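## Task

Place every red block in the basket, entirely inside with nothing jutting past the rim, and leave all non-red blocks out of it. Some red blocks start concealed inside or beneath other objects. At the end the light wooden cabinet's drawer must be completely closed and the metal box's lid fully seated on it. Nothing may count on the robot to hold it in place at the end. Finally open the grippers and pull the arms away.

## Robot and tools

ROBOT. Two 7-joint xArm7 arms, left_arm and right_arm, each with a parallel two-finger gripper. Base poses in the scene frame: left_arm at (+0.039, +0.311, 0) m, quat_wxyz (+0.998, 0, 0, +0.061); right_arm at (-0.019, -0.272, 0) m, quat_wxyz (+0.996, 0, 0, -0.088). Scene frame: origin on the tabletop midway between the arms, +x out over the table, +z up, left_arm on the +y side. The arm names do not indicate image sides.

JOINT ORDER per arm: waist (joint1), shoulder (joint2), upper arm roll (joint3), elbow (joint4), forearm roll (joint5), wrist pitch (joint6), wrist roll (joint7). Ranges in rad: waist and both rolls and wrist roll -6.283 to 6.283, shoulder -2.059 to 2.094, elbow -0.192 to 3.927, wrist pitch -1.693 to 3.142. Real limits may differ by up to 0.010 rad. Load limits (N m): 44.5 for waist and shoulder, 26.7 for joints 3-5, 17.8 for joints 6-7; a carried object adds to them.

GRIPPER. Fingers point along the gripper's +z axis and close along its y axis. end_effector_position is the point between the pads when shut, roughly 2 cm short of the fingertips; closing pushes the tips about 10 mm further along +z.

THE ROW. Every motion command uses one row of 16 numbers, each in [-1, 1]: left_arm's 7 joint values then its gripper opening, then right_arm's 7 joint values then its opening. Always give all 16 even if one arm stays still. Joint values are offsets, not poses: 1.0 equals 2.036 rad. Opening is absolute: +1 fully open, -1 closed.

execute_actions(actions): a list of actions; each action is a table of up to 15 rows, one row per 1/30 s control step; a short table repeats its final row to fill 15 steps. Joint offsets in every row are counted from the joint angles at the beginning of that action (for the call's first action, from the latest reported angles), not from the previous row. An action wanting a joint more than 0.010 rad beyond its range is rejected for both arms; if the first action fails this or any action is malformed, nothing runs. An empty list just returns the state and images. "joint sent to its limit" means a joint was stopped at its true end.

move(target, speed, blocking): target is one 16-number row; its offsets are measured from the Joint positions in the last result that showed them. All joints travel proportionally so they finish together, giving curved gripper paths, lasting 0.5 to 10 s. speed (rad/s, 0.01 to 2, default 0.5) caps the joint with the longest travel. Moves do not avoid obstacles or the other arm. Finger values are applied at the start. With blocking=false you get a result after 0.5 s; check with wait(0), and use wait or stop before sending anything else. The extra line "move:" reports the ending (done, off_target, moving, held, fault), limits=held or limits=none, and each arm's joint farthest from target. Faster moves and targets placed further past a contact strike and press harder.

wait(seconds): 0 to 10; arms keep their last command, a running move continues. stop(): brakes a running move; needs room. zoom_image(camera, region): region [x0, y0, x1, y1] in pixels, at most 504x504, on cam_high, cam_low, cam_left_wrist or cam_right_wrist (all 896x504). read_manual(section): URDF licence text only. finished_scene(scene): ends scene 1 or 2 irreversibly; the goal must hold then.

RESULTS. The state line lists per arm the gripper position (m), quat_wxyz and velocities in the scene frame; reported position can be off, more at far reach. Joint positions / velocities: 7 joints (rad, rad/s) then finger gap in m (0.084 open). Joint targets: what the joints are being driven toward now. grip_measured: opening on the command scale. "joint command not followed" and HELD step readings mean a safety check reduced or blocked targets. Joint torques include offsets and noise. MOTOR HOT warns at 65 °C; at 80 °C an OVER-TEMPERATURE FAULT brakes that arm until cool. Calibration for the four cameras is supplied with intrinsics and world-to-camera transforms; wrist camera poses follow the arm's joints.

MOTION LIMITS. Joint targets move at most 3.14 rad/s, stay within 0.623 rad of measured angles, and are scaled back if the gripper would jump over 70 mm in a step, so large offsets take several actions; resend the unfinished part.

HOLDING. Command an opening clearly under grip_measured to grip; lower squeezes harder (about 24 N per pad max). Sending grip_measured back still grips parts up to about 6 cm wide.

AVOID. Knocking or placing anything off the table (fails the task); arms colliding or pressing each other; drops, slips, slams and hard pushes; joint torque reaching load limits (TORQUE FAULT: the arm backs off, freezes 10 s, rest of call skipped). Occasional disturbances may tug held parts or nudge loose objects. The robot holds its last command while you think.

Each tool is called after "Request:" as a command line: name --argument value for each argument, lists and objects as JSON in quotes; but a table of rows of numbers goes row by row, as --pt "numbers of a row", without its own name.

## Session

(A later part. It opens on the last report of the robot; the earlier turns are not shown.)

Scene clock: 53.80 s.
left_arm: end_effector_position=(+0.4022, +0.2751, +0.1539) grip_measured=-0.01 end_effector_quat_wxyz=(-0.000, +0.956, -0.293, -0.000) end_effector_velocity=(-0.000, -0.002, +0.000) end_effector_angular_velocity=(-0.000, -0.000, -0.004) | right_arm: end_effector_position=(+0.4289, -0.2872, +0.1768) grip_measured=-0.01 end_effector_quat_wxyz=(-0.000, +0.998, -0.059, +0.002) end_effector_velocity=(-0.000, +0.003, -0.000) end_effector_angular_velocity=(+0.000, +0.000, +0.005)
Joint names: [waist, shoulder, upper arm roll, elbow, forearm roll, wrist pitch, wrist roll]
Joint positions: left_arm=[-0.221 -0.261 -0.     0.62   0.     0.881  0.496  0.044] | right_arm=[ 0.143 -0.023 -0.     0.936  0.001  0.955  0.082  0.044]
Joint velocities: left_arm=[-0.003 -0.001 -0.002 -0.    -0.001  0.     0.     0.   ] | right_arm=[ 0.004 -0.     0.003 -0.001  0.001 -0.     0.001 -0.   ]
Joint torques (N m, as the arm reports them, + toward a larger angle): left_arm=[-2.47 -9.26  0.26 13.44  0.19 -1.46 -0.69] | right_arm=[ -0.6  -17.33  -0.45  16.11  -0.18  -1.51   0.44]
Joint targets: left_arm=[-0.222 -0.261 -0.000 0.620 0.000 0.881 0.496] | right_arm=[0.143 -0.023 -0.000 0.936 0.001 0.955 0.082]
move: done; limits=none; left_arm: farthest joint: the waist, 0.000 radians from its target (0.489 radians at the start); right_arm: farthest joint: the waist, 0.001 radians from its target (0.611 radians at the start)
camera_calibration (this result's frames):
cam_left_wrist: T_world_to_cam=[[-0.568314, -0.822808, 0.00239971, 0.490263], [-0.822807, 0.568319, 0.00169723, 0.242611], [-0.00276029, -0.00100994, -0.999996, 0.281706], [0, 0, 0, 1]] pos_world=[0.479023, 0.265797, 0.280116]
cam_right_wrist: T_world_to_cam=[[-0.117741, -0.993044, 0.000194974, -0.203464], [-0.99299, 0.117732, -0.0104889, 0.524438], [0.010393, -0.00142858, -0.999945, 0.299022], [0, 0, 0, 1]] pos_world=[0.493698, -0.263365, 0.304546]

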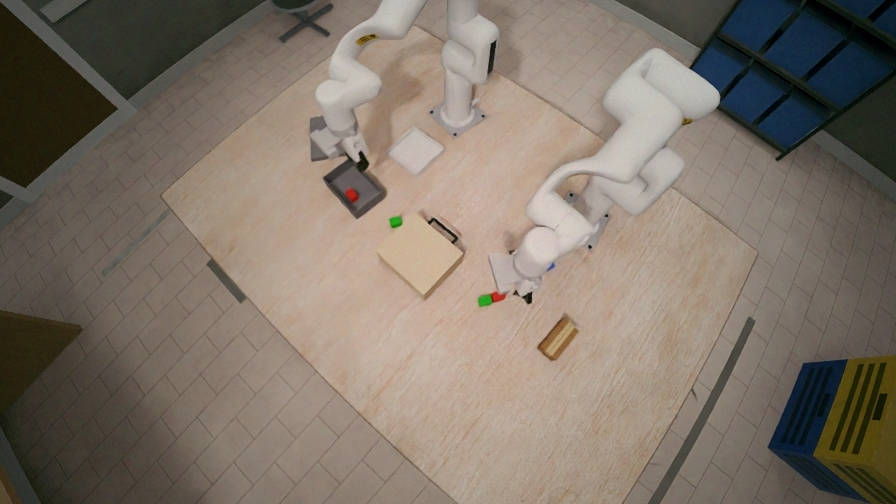

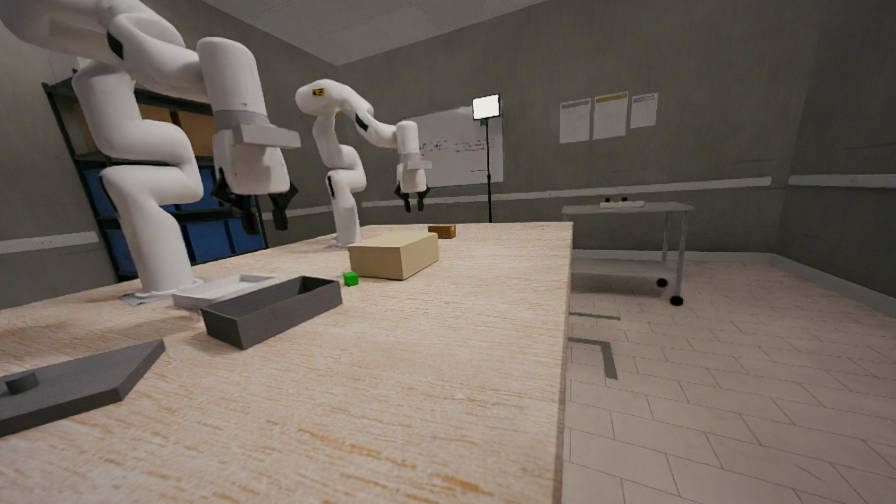

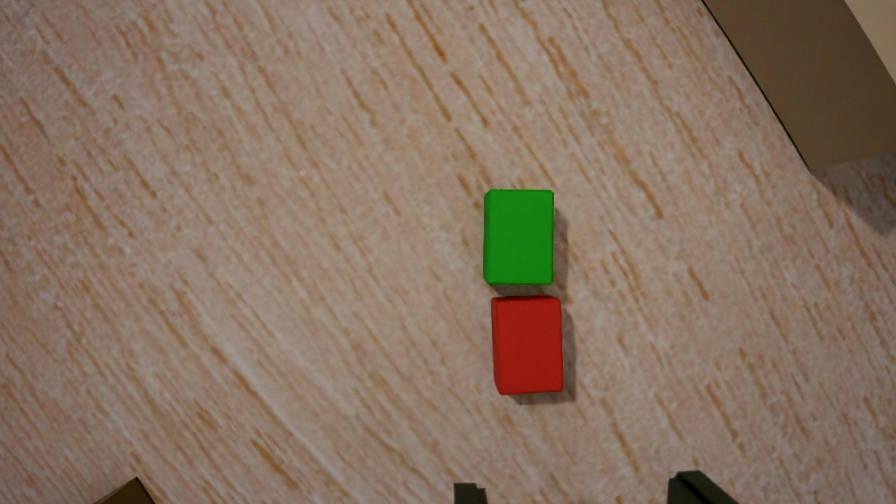

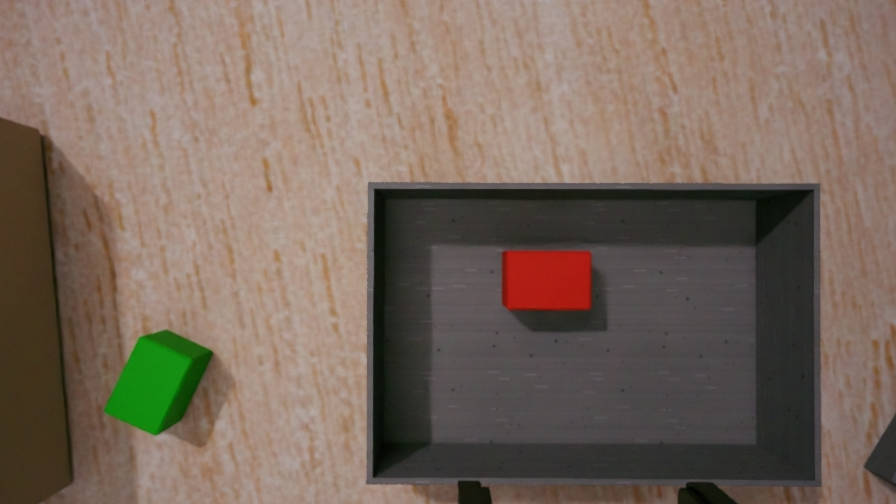

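Request:
move --target '[-0.0204,0.194,0,-0.005,0,-0.199,-0.035,0.3,-0.0157,0.2012,0,0.0396,0,-0.1596,-0.0157,0.4]' --speed 0.25

Request:
move --target '[0,0,0,0,0,0,0,-0.75,0,0,0,0,0,0,0,-0.55]'

Request:
move --target '[0,-0.194,0,0.04,0,0.234,0,-0.75,0,-0.15,0,-0.02,0,0.13,0,-0.55]' --speed 0.4

Scene clock: 63.43 s.
left_arm: end_effector_position=(+0.4286, +0.2561, +0.0301) grip_measured=+0.29 end_effector_quat_wxyz=(-0.000, +0.960, -0.279, +0.000) end_effector_velocity=(-0.001, -0.000, -0.001) end_effector_angular_velocity=(+0.000, +0.003, -0.000) | right_arm: end_effector_position=(+0.4801, -0.3050, +0.0364) grip_measured=+0.39 end_effector_quat_wxyz=(-0.000, +0.998, -0.059, +0.000) end_effector_velocity=(-0.001, -0.000, -0.002) end_effector_angular_velocity=(-0.000, +0.004, +0.000)
Joint names: [waist, shoulder, upper arm roll, elbow, forearm roll, wrist pitch, wrist roll]
Joint positions: left_arm=[-0.263  0.134 -0.     0.61   0.     0.476  0.425  0.056] | right_arm=[ 0.111  0.386 -0.     1.017  0.001  0.631  0.05   0.061]
Joint velocities: left_arm=[ 0.     0.003 -0.001 -0.001 -0.    -0.002 -0.    -0.   ] | right_arm=[-0.     0.004 -0.    -0.001 -0.    -0.001 -0.001  0.   ]
Joint torques (N m, as the arm reports them, + toward a larger angle): left_arm=[ -2.27 -13.04   0.23  10.31   0.39  -1.43  -0.57] | right_arm=[ -0.72 -22.63  -0.63  13.92  -0.32  -1.59   0.46]
Joint targets: left_arm=[-0.263 0.134 -0.000 0.610 0.000 0.476 0.425] | right_arm=[0.111 0.387 -0.000 1.017 0.001 0.631 0.050]
move: done; limits=none; left_arm: farthest joint: the elbow, 0.001 radians from its target (0.011 radians at the start); right_arm: farthest joint: the shoulder, 0.001 radians from its target (0.410 radians at the start)
camera_calibration (this result's frames):
cam_left_wrist: T_world_to_cam=[[-0.543647, -0.839311, 0.00234045, 0.483526], [-0.839311, 0.54365, 0.00124471, 0.288724], [-0.00231708, -0.00128768, -0.999996, 0.15778], [0, 0, 0, 1]] pos_world=[0.505562, 0.249067, 0.156289]
cam_right_wrist: T_world_to_cam=[[-0.117897, -0.993025, 0.00086275, -0.215023], [-0.993002, 0.117888, -0.00696176, 0.57581], [0.0068115, -0.00167748, -0.999975, 0.159705], [0, 0, 0, 1]] pos_world=[0.545343, -0.281136, 0.163895]

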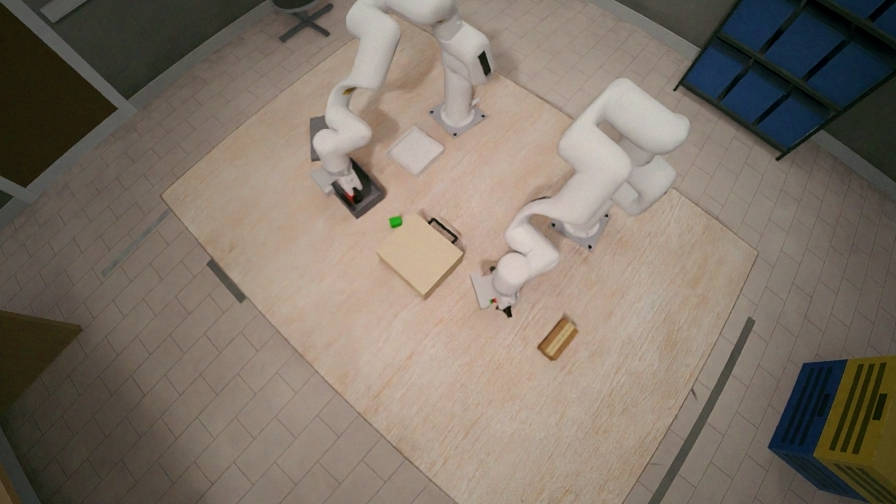

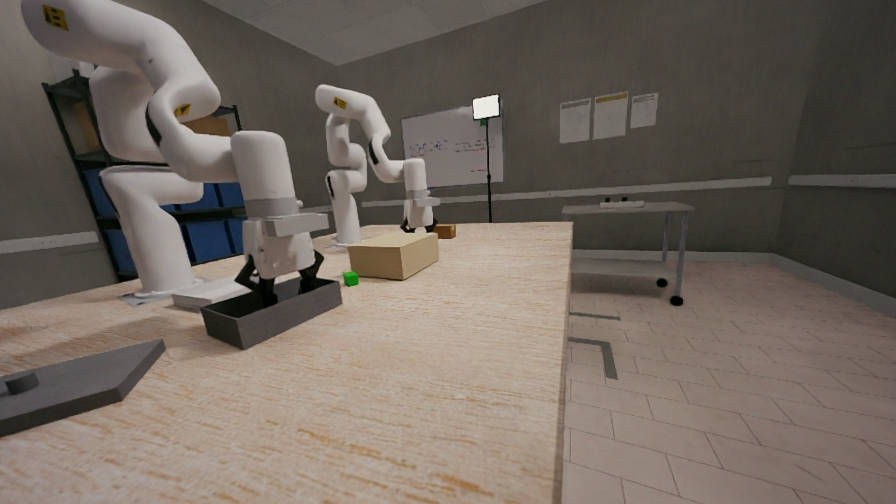

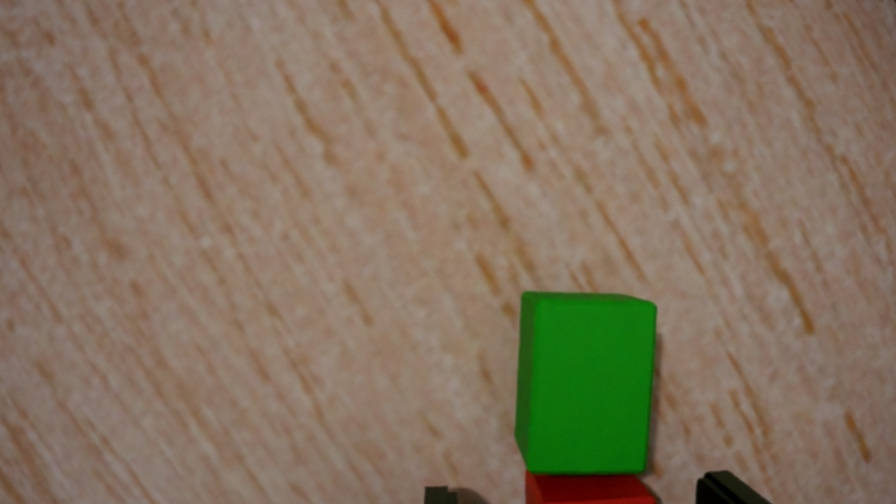

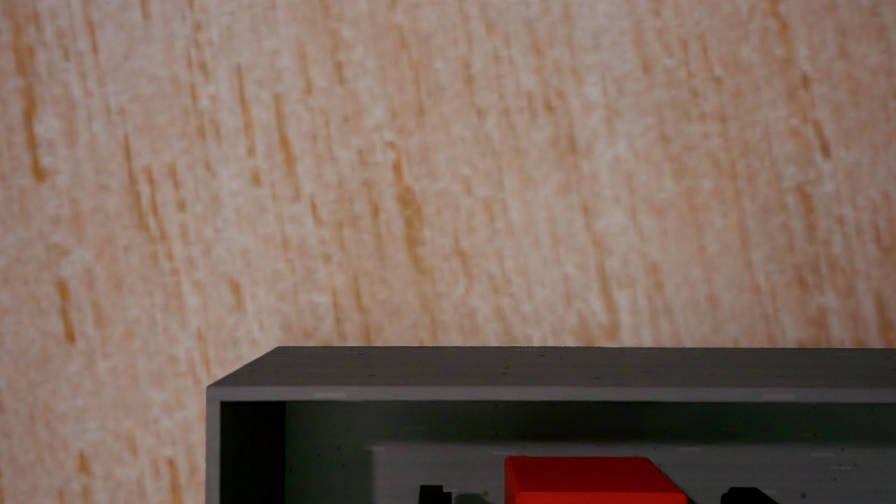

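Scene clock: 63.93 s.
left_arm: end_effector_position=(+0.4286, +0.2561, +0.0301) grip_measured=-0.43 end_effector_quat_wxyz=(-0.000, +0.960, -0.279, +0.000) end_effector_velocity=(+0.000, +0.000, +0.001) end_effector_angular_velocity=(-0.000, -0.001, +0.001) | right_arm: end_effector_position=(+0.4801, -0.3051, +0.0364) grip_measured=-0.18 end_effector_quat_wxyz=(-0.000, +0.998, -0.059, +0.000) end_effector_velocity=(+0.000, -0.000, +0.000) end_effector_angular_velocity=(-0.000, -0.001, -0.000)
Joint names: [waist, shoulder, upper arm roll, elbow, forearm roll, wrist pitch, wrist roll]
Joint positions: left_arm=[-0.263  0.134 -0.     0.61   0.     0.476  0.425  0.025] | right_arm=[ 0.111  0.386 -0.     1.017  0.001  0.631  0.05   0.036]
Joint velocities: left_arm=[ 0.    -0.002  0.001 -0.    -0.001  0.001  0.     0.   ] | right_arm=[-0.     0.    -0.     0.001 -0.    -0.     0.     0.   ]
Joint torques (N m, as the arm reports them, + toward a larger angle): left_arm=[ -2.62 -12.89  -0.04  10.16   0.32  -1.5   -0.49] | right_arm=[ -0.67 -22.5   -0.53  13.69  -0.17  -1.39   0.4 ]
Joint targets: left_arm=[-0.263 0.134 -0.000 0.610 0.000 0.476 0.425] | right_arm=[0.111 0.386 -0.000 1.017 0.001 0.631 0.050]
move: done; limits=none; left_arm: farthest joint: the waist, 0.000 radians from its target (0.000 radians at the start); right_arm: farthest joint: the waist, 0.000 radians from its target (0.000 radians at the start)
camera_calibration (this result's frames):
cam_left_wrist: T_world_to_cam=[[-0.543656, -0.839305, 0.00228888, 0.483544], [-0.839305, 0.543659, 0.00112587, 0.288767], [-0.00218932, -0.00130899, -0.999997, 0.157775], [0, 0, 0, 1]] pos_world=[0.505591, 0.249056, 0.156343]
cam_right_wrist: T_world_to_cam=[[-0.117965, -0.993017, 0.000883787, -0.215031], [-0.992994, 0.117956, -0.0070873, 0.575875], [0.00693357, -0.00171365, -0.999974, 0.159686], [0, 0, 0, 1]] pos_world=[0.545366, -0.281183, 0.163954]

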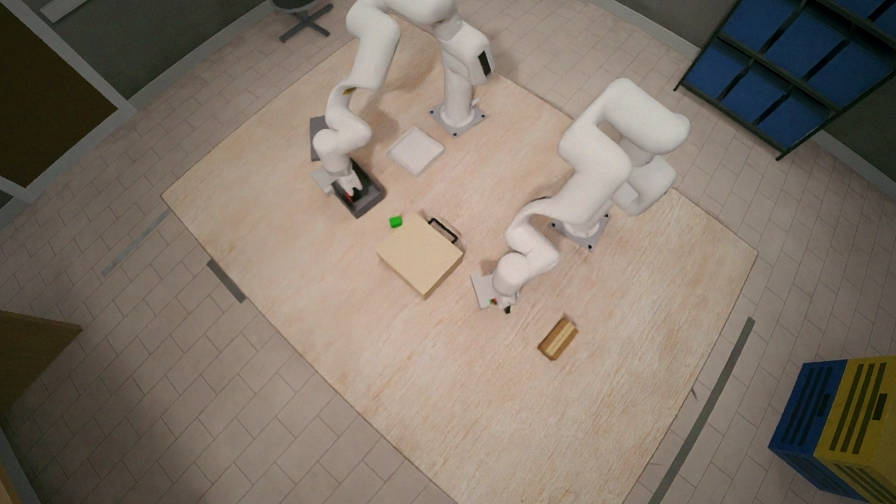

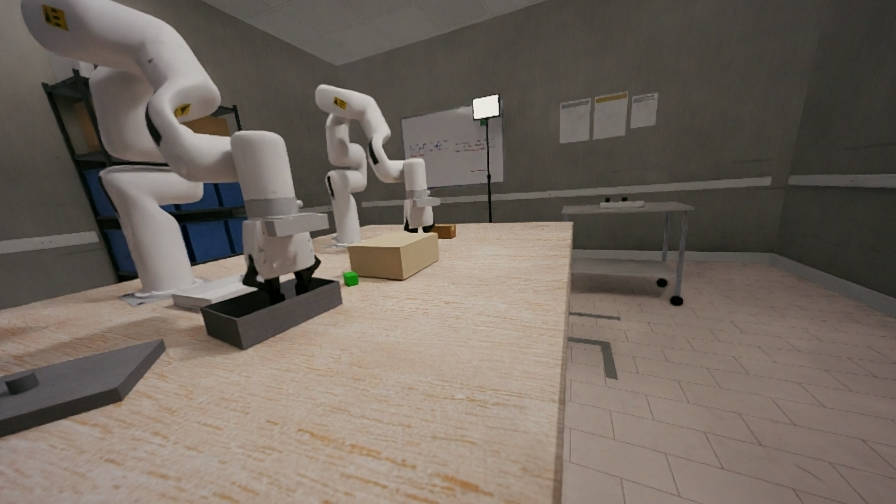

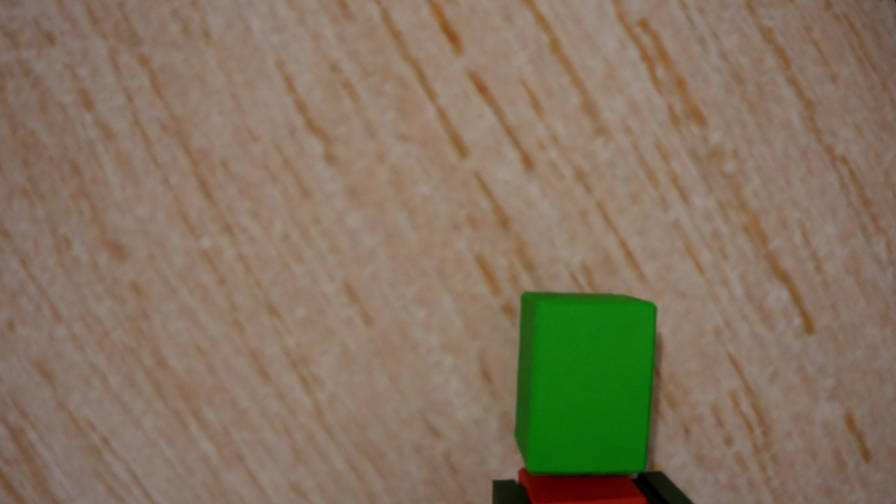

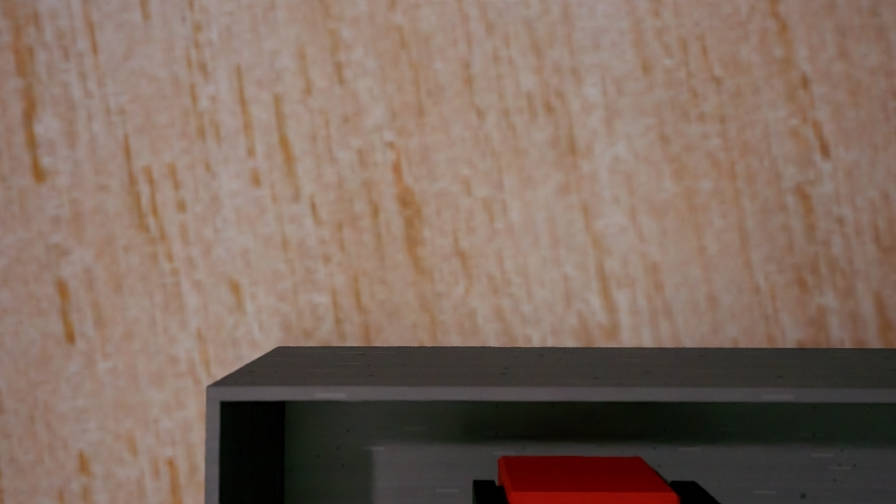

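Scene clock: 65.70 s.
left_arm: end_effector_position=(+0.4108, +0.2586, +0.1767) grip_measured=-0.43 end_effector_quat_wxyz=(-0.000, +0.960, -0.279, -0.000) end_effector_velocity=(+0.001, +0.000, +0.002) end_effector_angular_velocity=(-0.000, -0.003, +0.001) | right_arm: end_effector_position=(+0.4483, -0.3029, +0.1496) grip_measured=-0.18 end_effector_quat_wxyz=(-0.000, +0.998, -0.059, +0.000) end_effector_velocity=(+0.000, -0.000, +0.003) end_effector_angular_velocity=(-0.000, -0.005, -0.002)
Joint names: [waist, shoulder, upper arm roll, elbow, forearm roll, wrist pitch, wrist roll]
Joint positions: left_arm=[-0.263 -0.261 -0.     0.692  0.     0.952  0.425  0.025] | right_arm=[ 0.111  0.081 -0.     0.976  0.001  0.895  0.05   0.036]
Joint velocities: left_arm=[ 0.001 -0.003  0.     0.002  0.     0.002 -0.     0.   ] | right_arm=[-0.    -0.006  0.     0.     0.     0.001  0.002  0.   ]
Joint torques (N m, as the arm reports them, + toward a larger angle): left_arm=[-2.55 -9.68  0.23 13.96  0.35 -1.6  -0.67] | right_arm=[ -1.   -19.32  -0.53  16.18   0.02  -1.6    0.46]
Joint targets: left_arm=[-0.263 -0.261 -0.000 0.692 0.000 0.953 0.425] | right_arm=[0.111 0.081 -0.000 0.976 0.001 0.895 0.050]
move: done; limits=none; left_arm: farthest joint: the waist, 0.000 radians from its target (0.000 radians at the start); right_arm: farthest joint: the waist, 0.000 radians from its target (0.000 radians at the start)
camera_calibration (this result's frames):
cam_left_wrist: T_world_to_cam=[[-0.543586, -0.83935, 0.00236203, 0.475634], [-0.839349, 0.54359, 0.00166101, 0.272177], [-0.00267815, -0.00107967, -0.999996, 0.304422], [0, 0, 0, 1]] pos_world=[0.487815, 0.2516, 0.302845]
cam_right_wrist: T_world_to_cam=[[-0.117813, -0.993036, 0.000601915, -0.216743], [-0.993014, 0.117806, -0.00671139, 0.544711], [0.00659374, -0.0013884, -0.999977, 0.273361], [0, 0, 0, 1]] pos_world=[0.513568, -0.279025, 0.277141]

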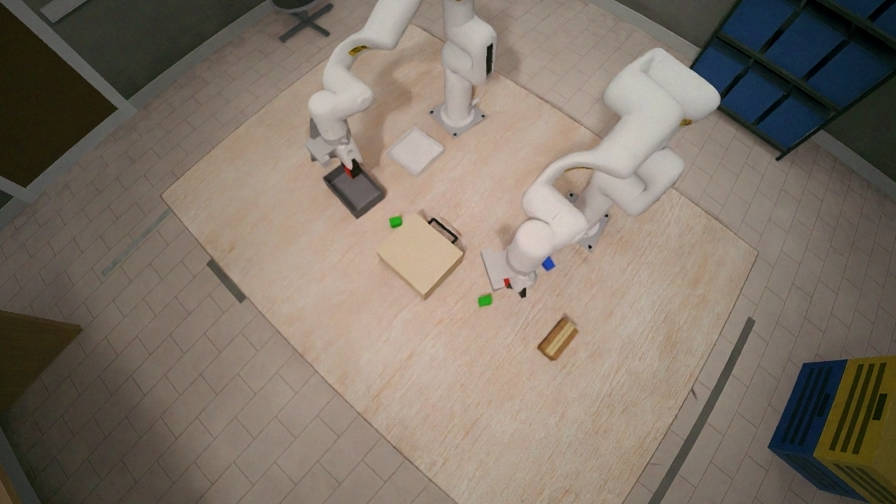

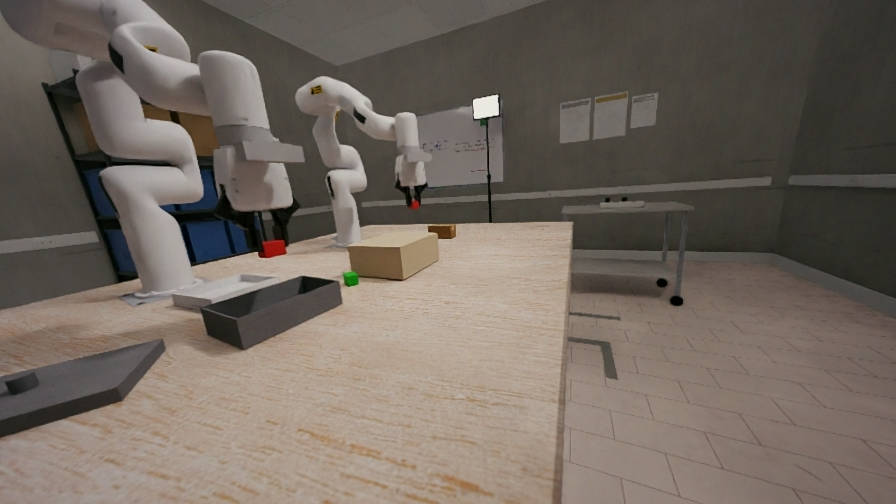

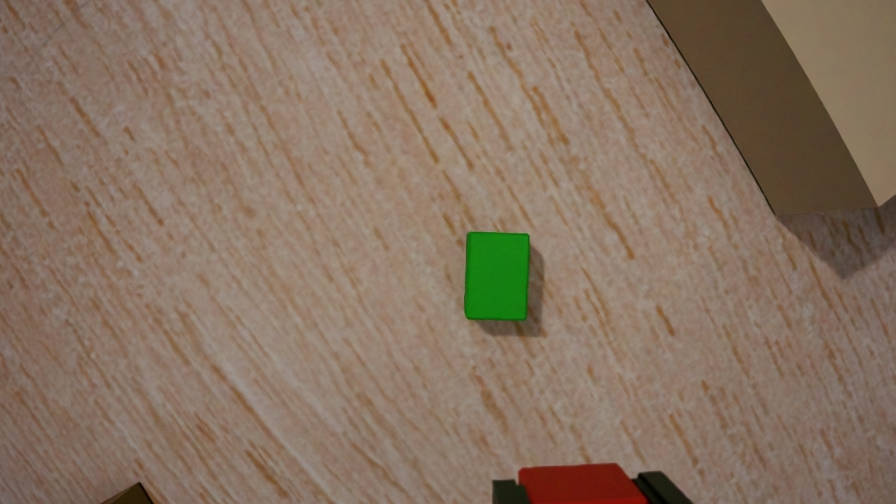

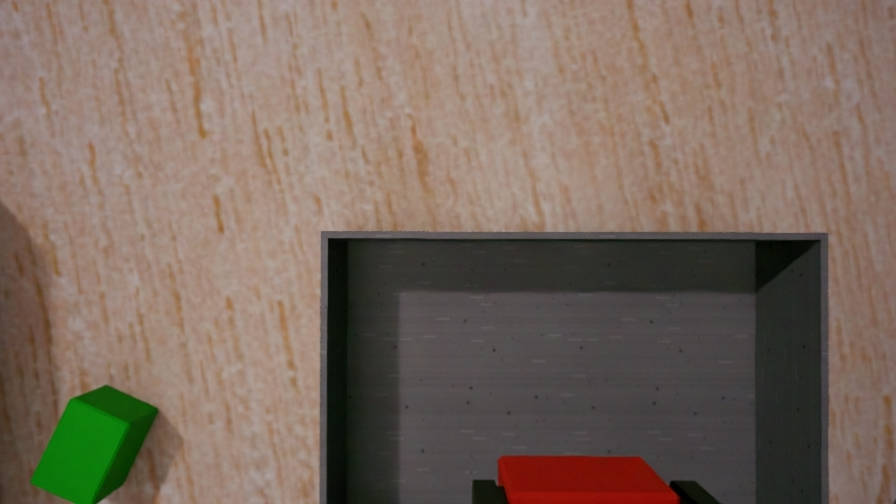

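Request:
move --target '[-0.2456,0,0,0,0,0,0.248,-0.75,-0.046,-0.4347,0,-0.3635,0,0.0712,-0.874,-0.55]' --speed 0.8

Scene clock: 72.30 s.
left_arm: end_effector_position=(+0.3402, +0.0870, +0.1767) grip_measured=-0.43 end_effector_quat_wxyz=(+0.000, -0.707, +0.707, +0.000) end_effector_velocity=(-0.001, -0.001, +0.000) end_effector_angular_velocity=(-0.000, -0.001, -0.003) | right_arm: end_effector_position=(+0.2147, -0.3094, +0.1502) grip_measured=-0.18 end_effector_quat_wxyz=(-0.000, +0.708, +0.706, +0.000) end_effector_velocity=(-0.001, -0.000, -0.001) end_effector_angular_velocity=(-0.000, +0.001, +0.002)
Joint names: [waist, shoulder, upper arm roll, elbow, forearm roll, wrist pitch, wrist roll]
Joint positions: left_arm=[-0.762 -0.261 -0.     0.692  0.     0.952  0.93   0.025] | right_arm=[ 0.017 -0.804 -0.     0.237  0.001  1.04  -1.729  0.036]
Joint velocities: left_arm=[-0.    -0.001 -0.002 -0.     0.     0.     0.001  0.   ] | right_arm=[-0.    -0.002 -0.    -0.002 -0.001  0.    -0.002 -0.   ]
Joint torques (N m, as the arm reports them, + toward a larger angle): left_arm=[-2.65 -9.77  0.27 13.76  0.12 -1.48 -0.57] | right_arm=[-0.8  -2.95 -0.19 16.73  0.06 -1.54  0.41]
Joint targets: left_arm=[-0.763 -0.261 -0.000 0.692 0.000 0.952 0.930] | right_arm=[0.017 -0.804 -0.000 0.236 0.001 1.040 -1.729]
move: done; limits=none; left_arm: farthest joint: the waist, 0.001 radians from its target (0.500 radians at the start); right_arm: farthest joint: the elbow, 0.001 radians from its target (0.740 radians at the start)
camera_calibration (this result's frames):
cam_left_wrist: T_world_to_cam=[[-0.999962, 0.00840095, 0.002526, 0.374686], [0.00840518, 0.999963, 0.00166876, -0.0219442], [-0.00251189, 0.00168993, -0.999995, 0.303749], [0, 0, 0, 1]] pos_world=[0.375619, 0.0182824, 0.302838]
cam_right_wrist: T_world_to_cam=[[0.999993, -0.00329957, 0.00158428, -0.184668], [-0.00328725, -0.999965, -0.00771684, -0.244688], [0.00160969, 0.00771158, -0.999969, 0.27935], [0, 0, 0, 1]] pos_world=[0.183412, -0.247443, 0.277746]

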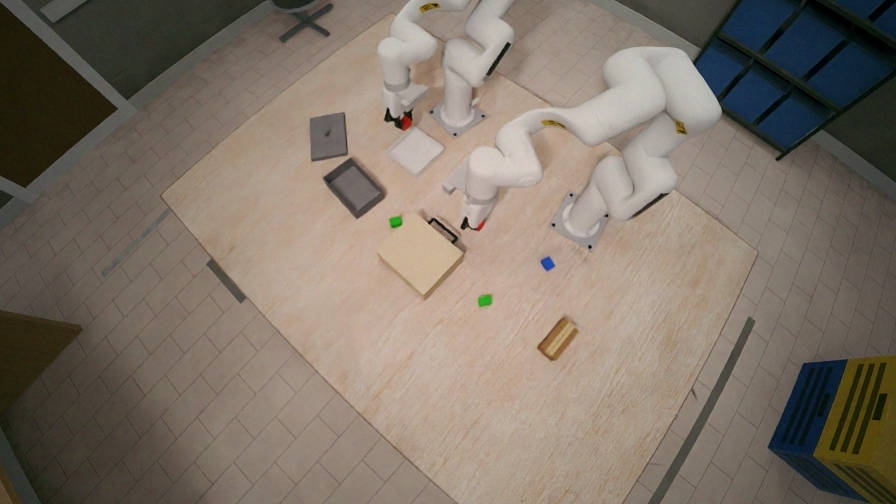

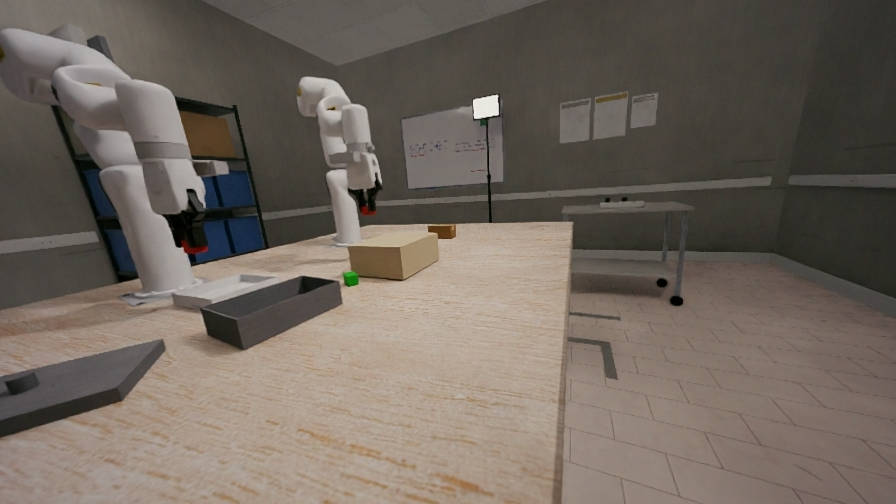

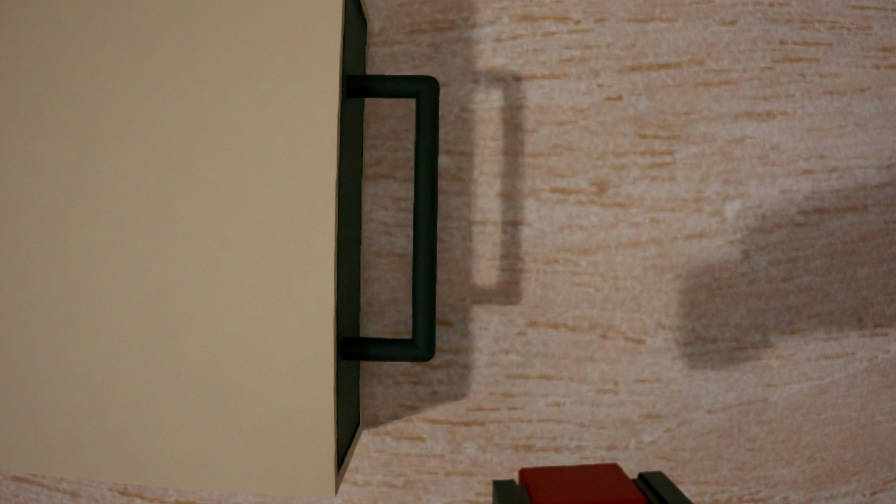

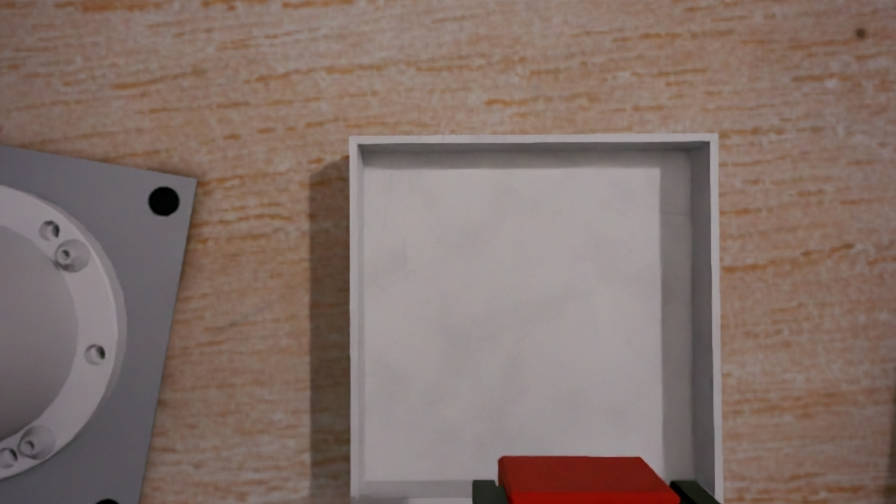

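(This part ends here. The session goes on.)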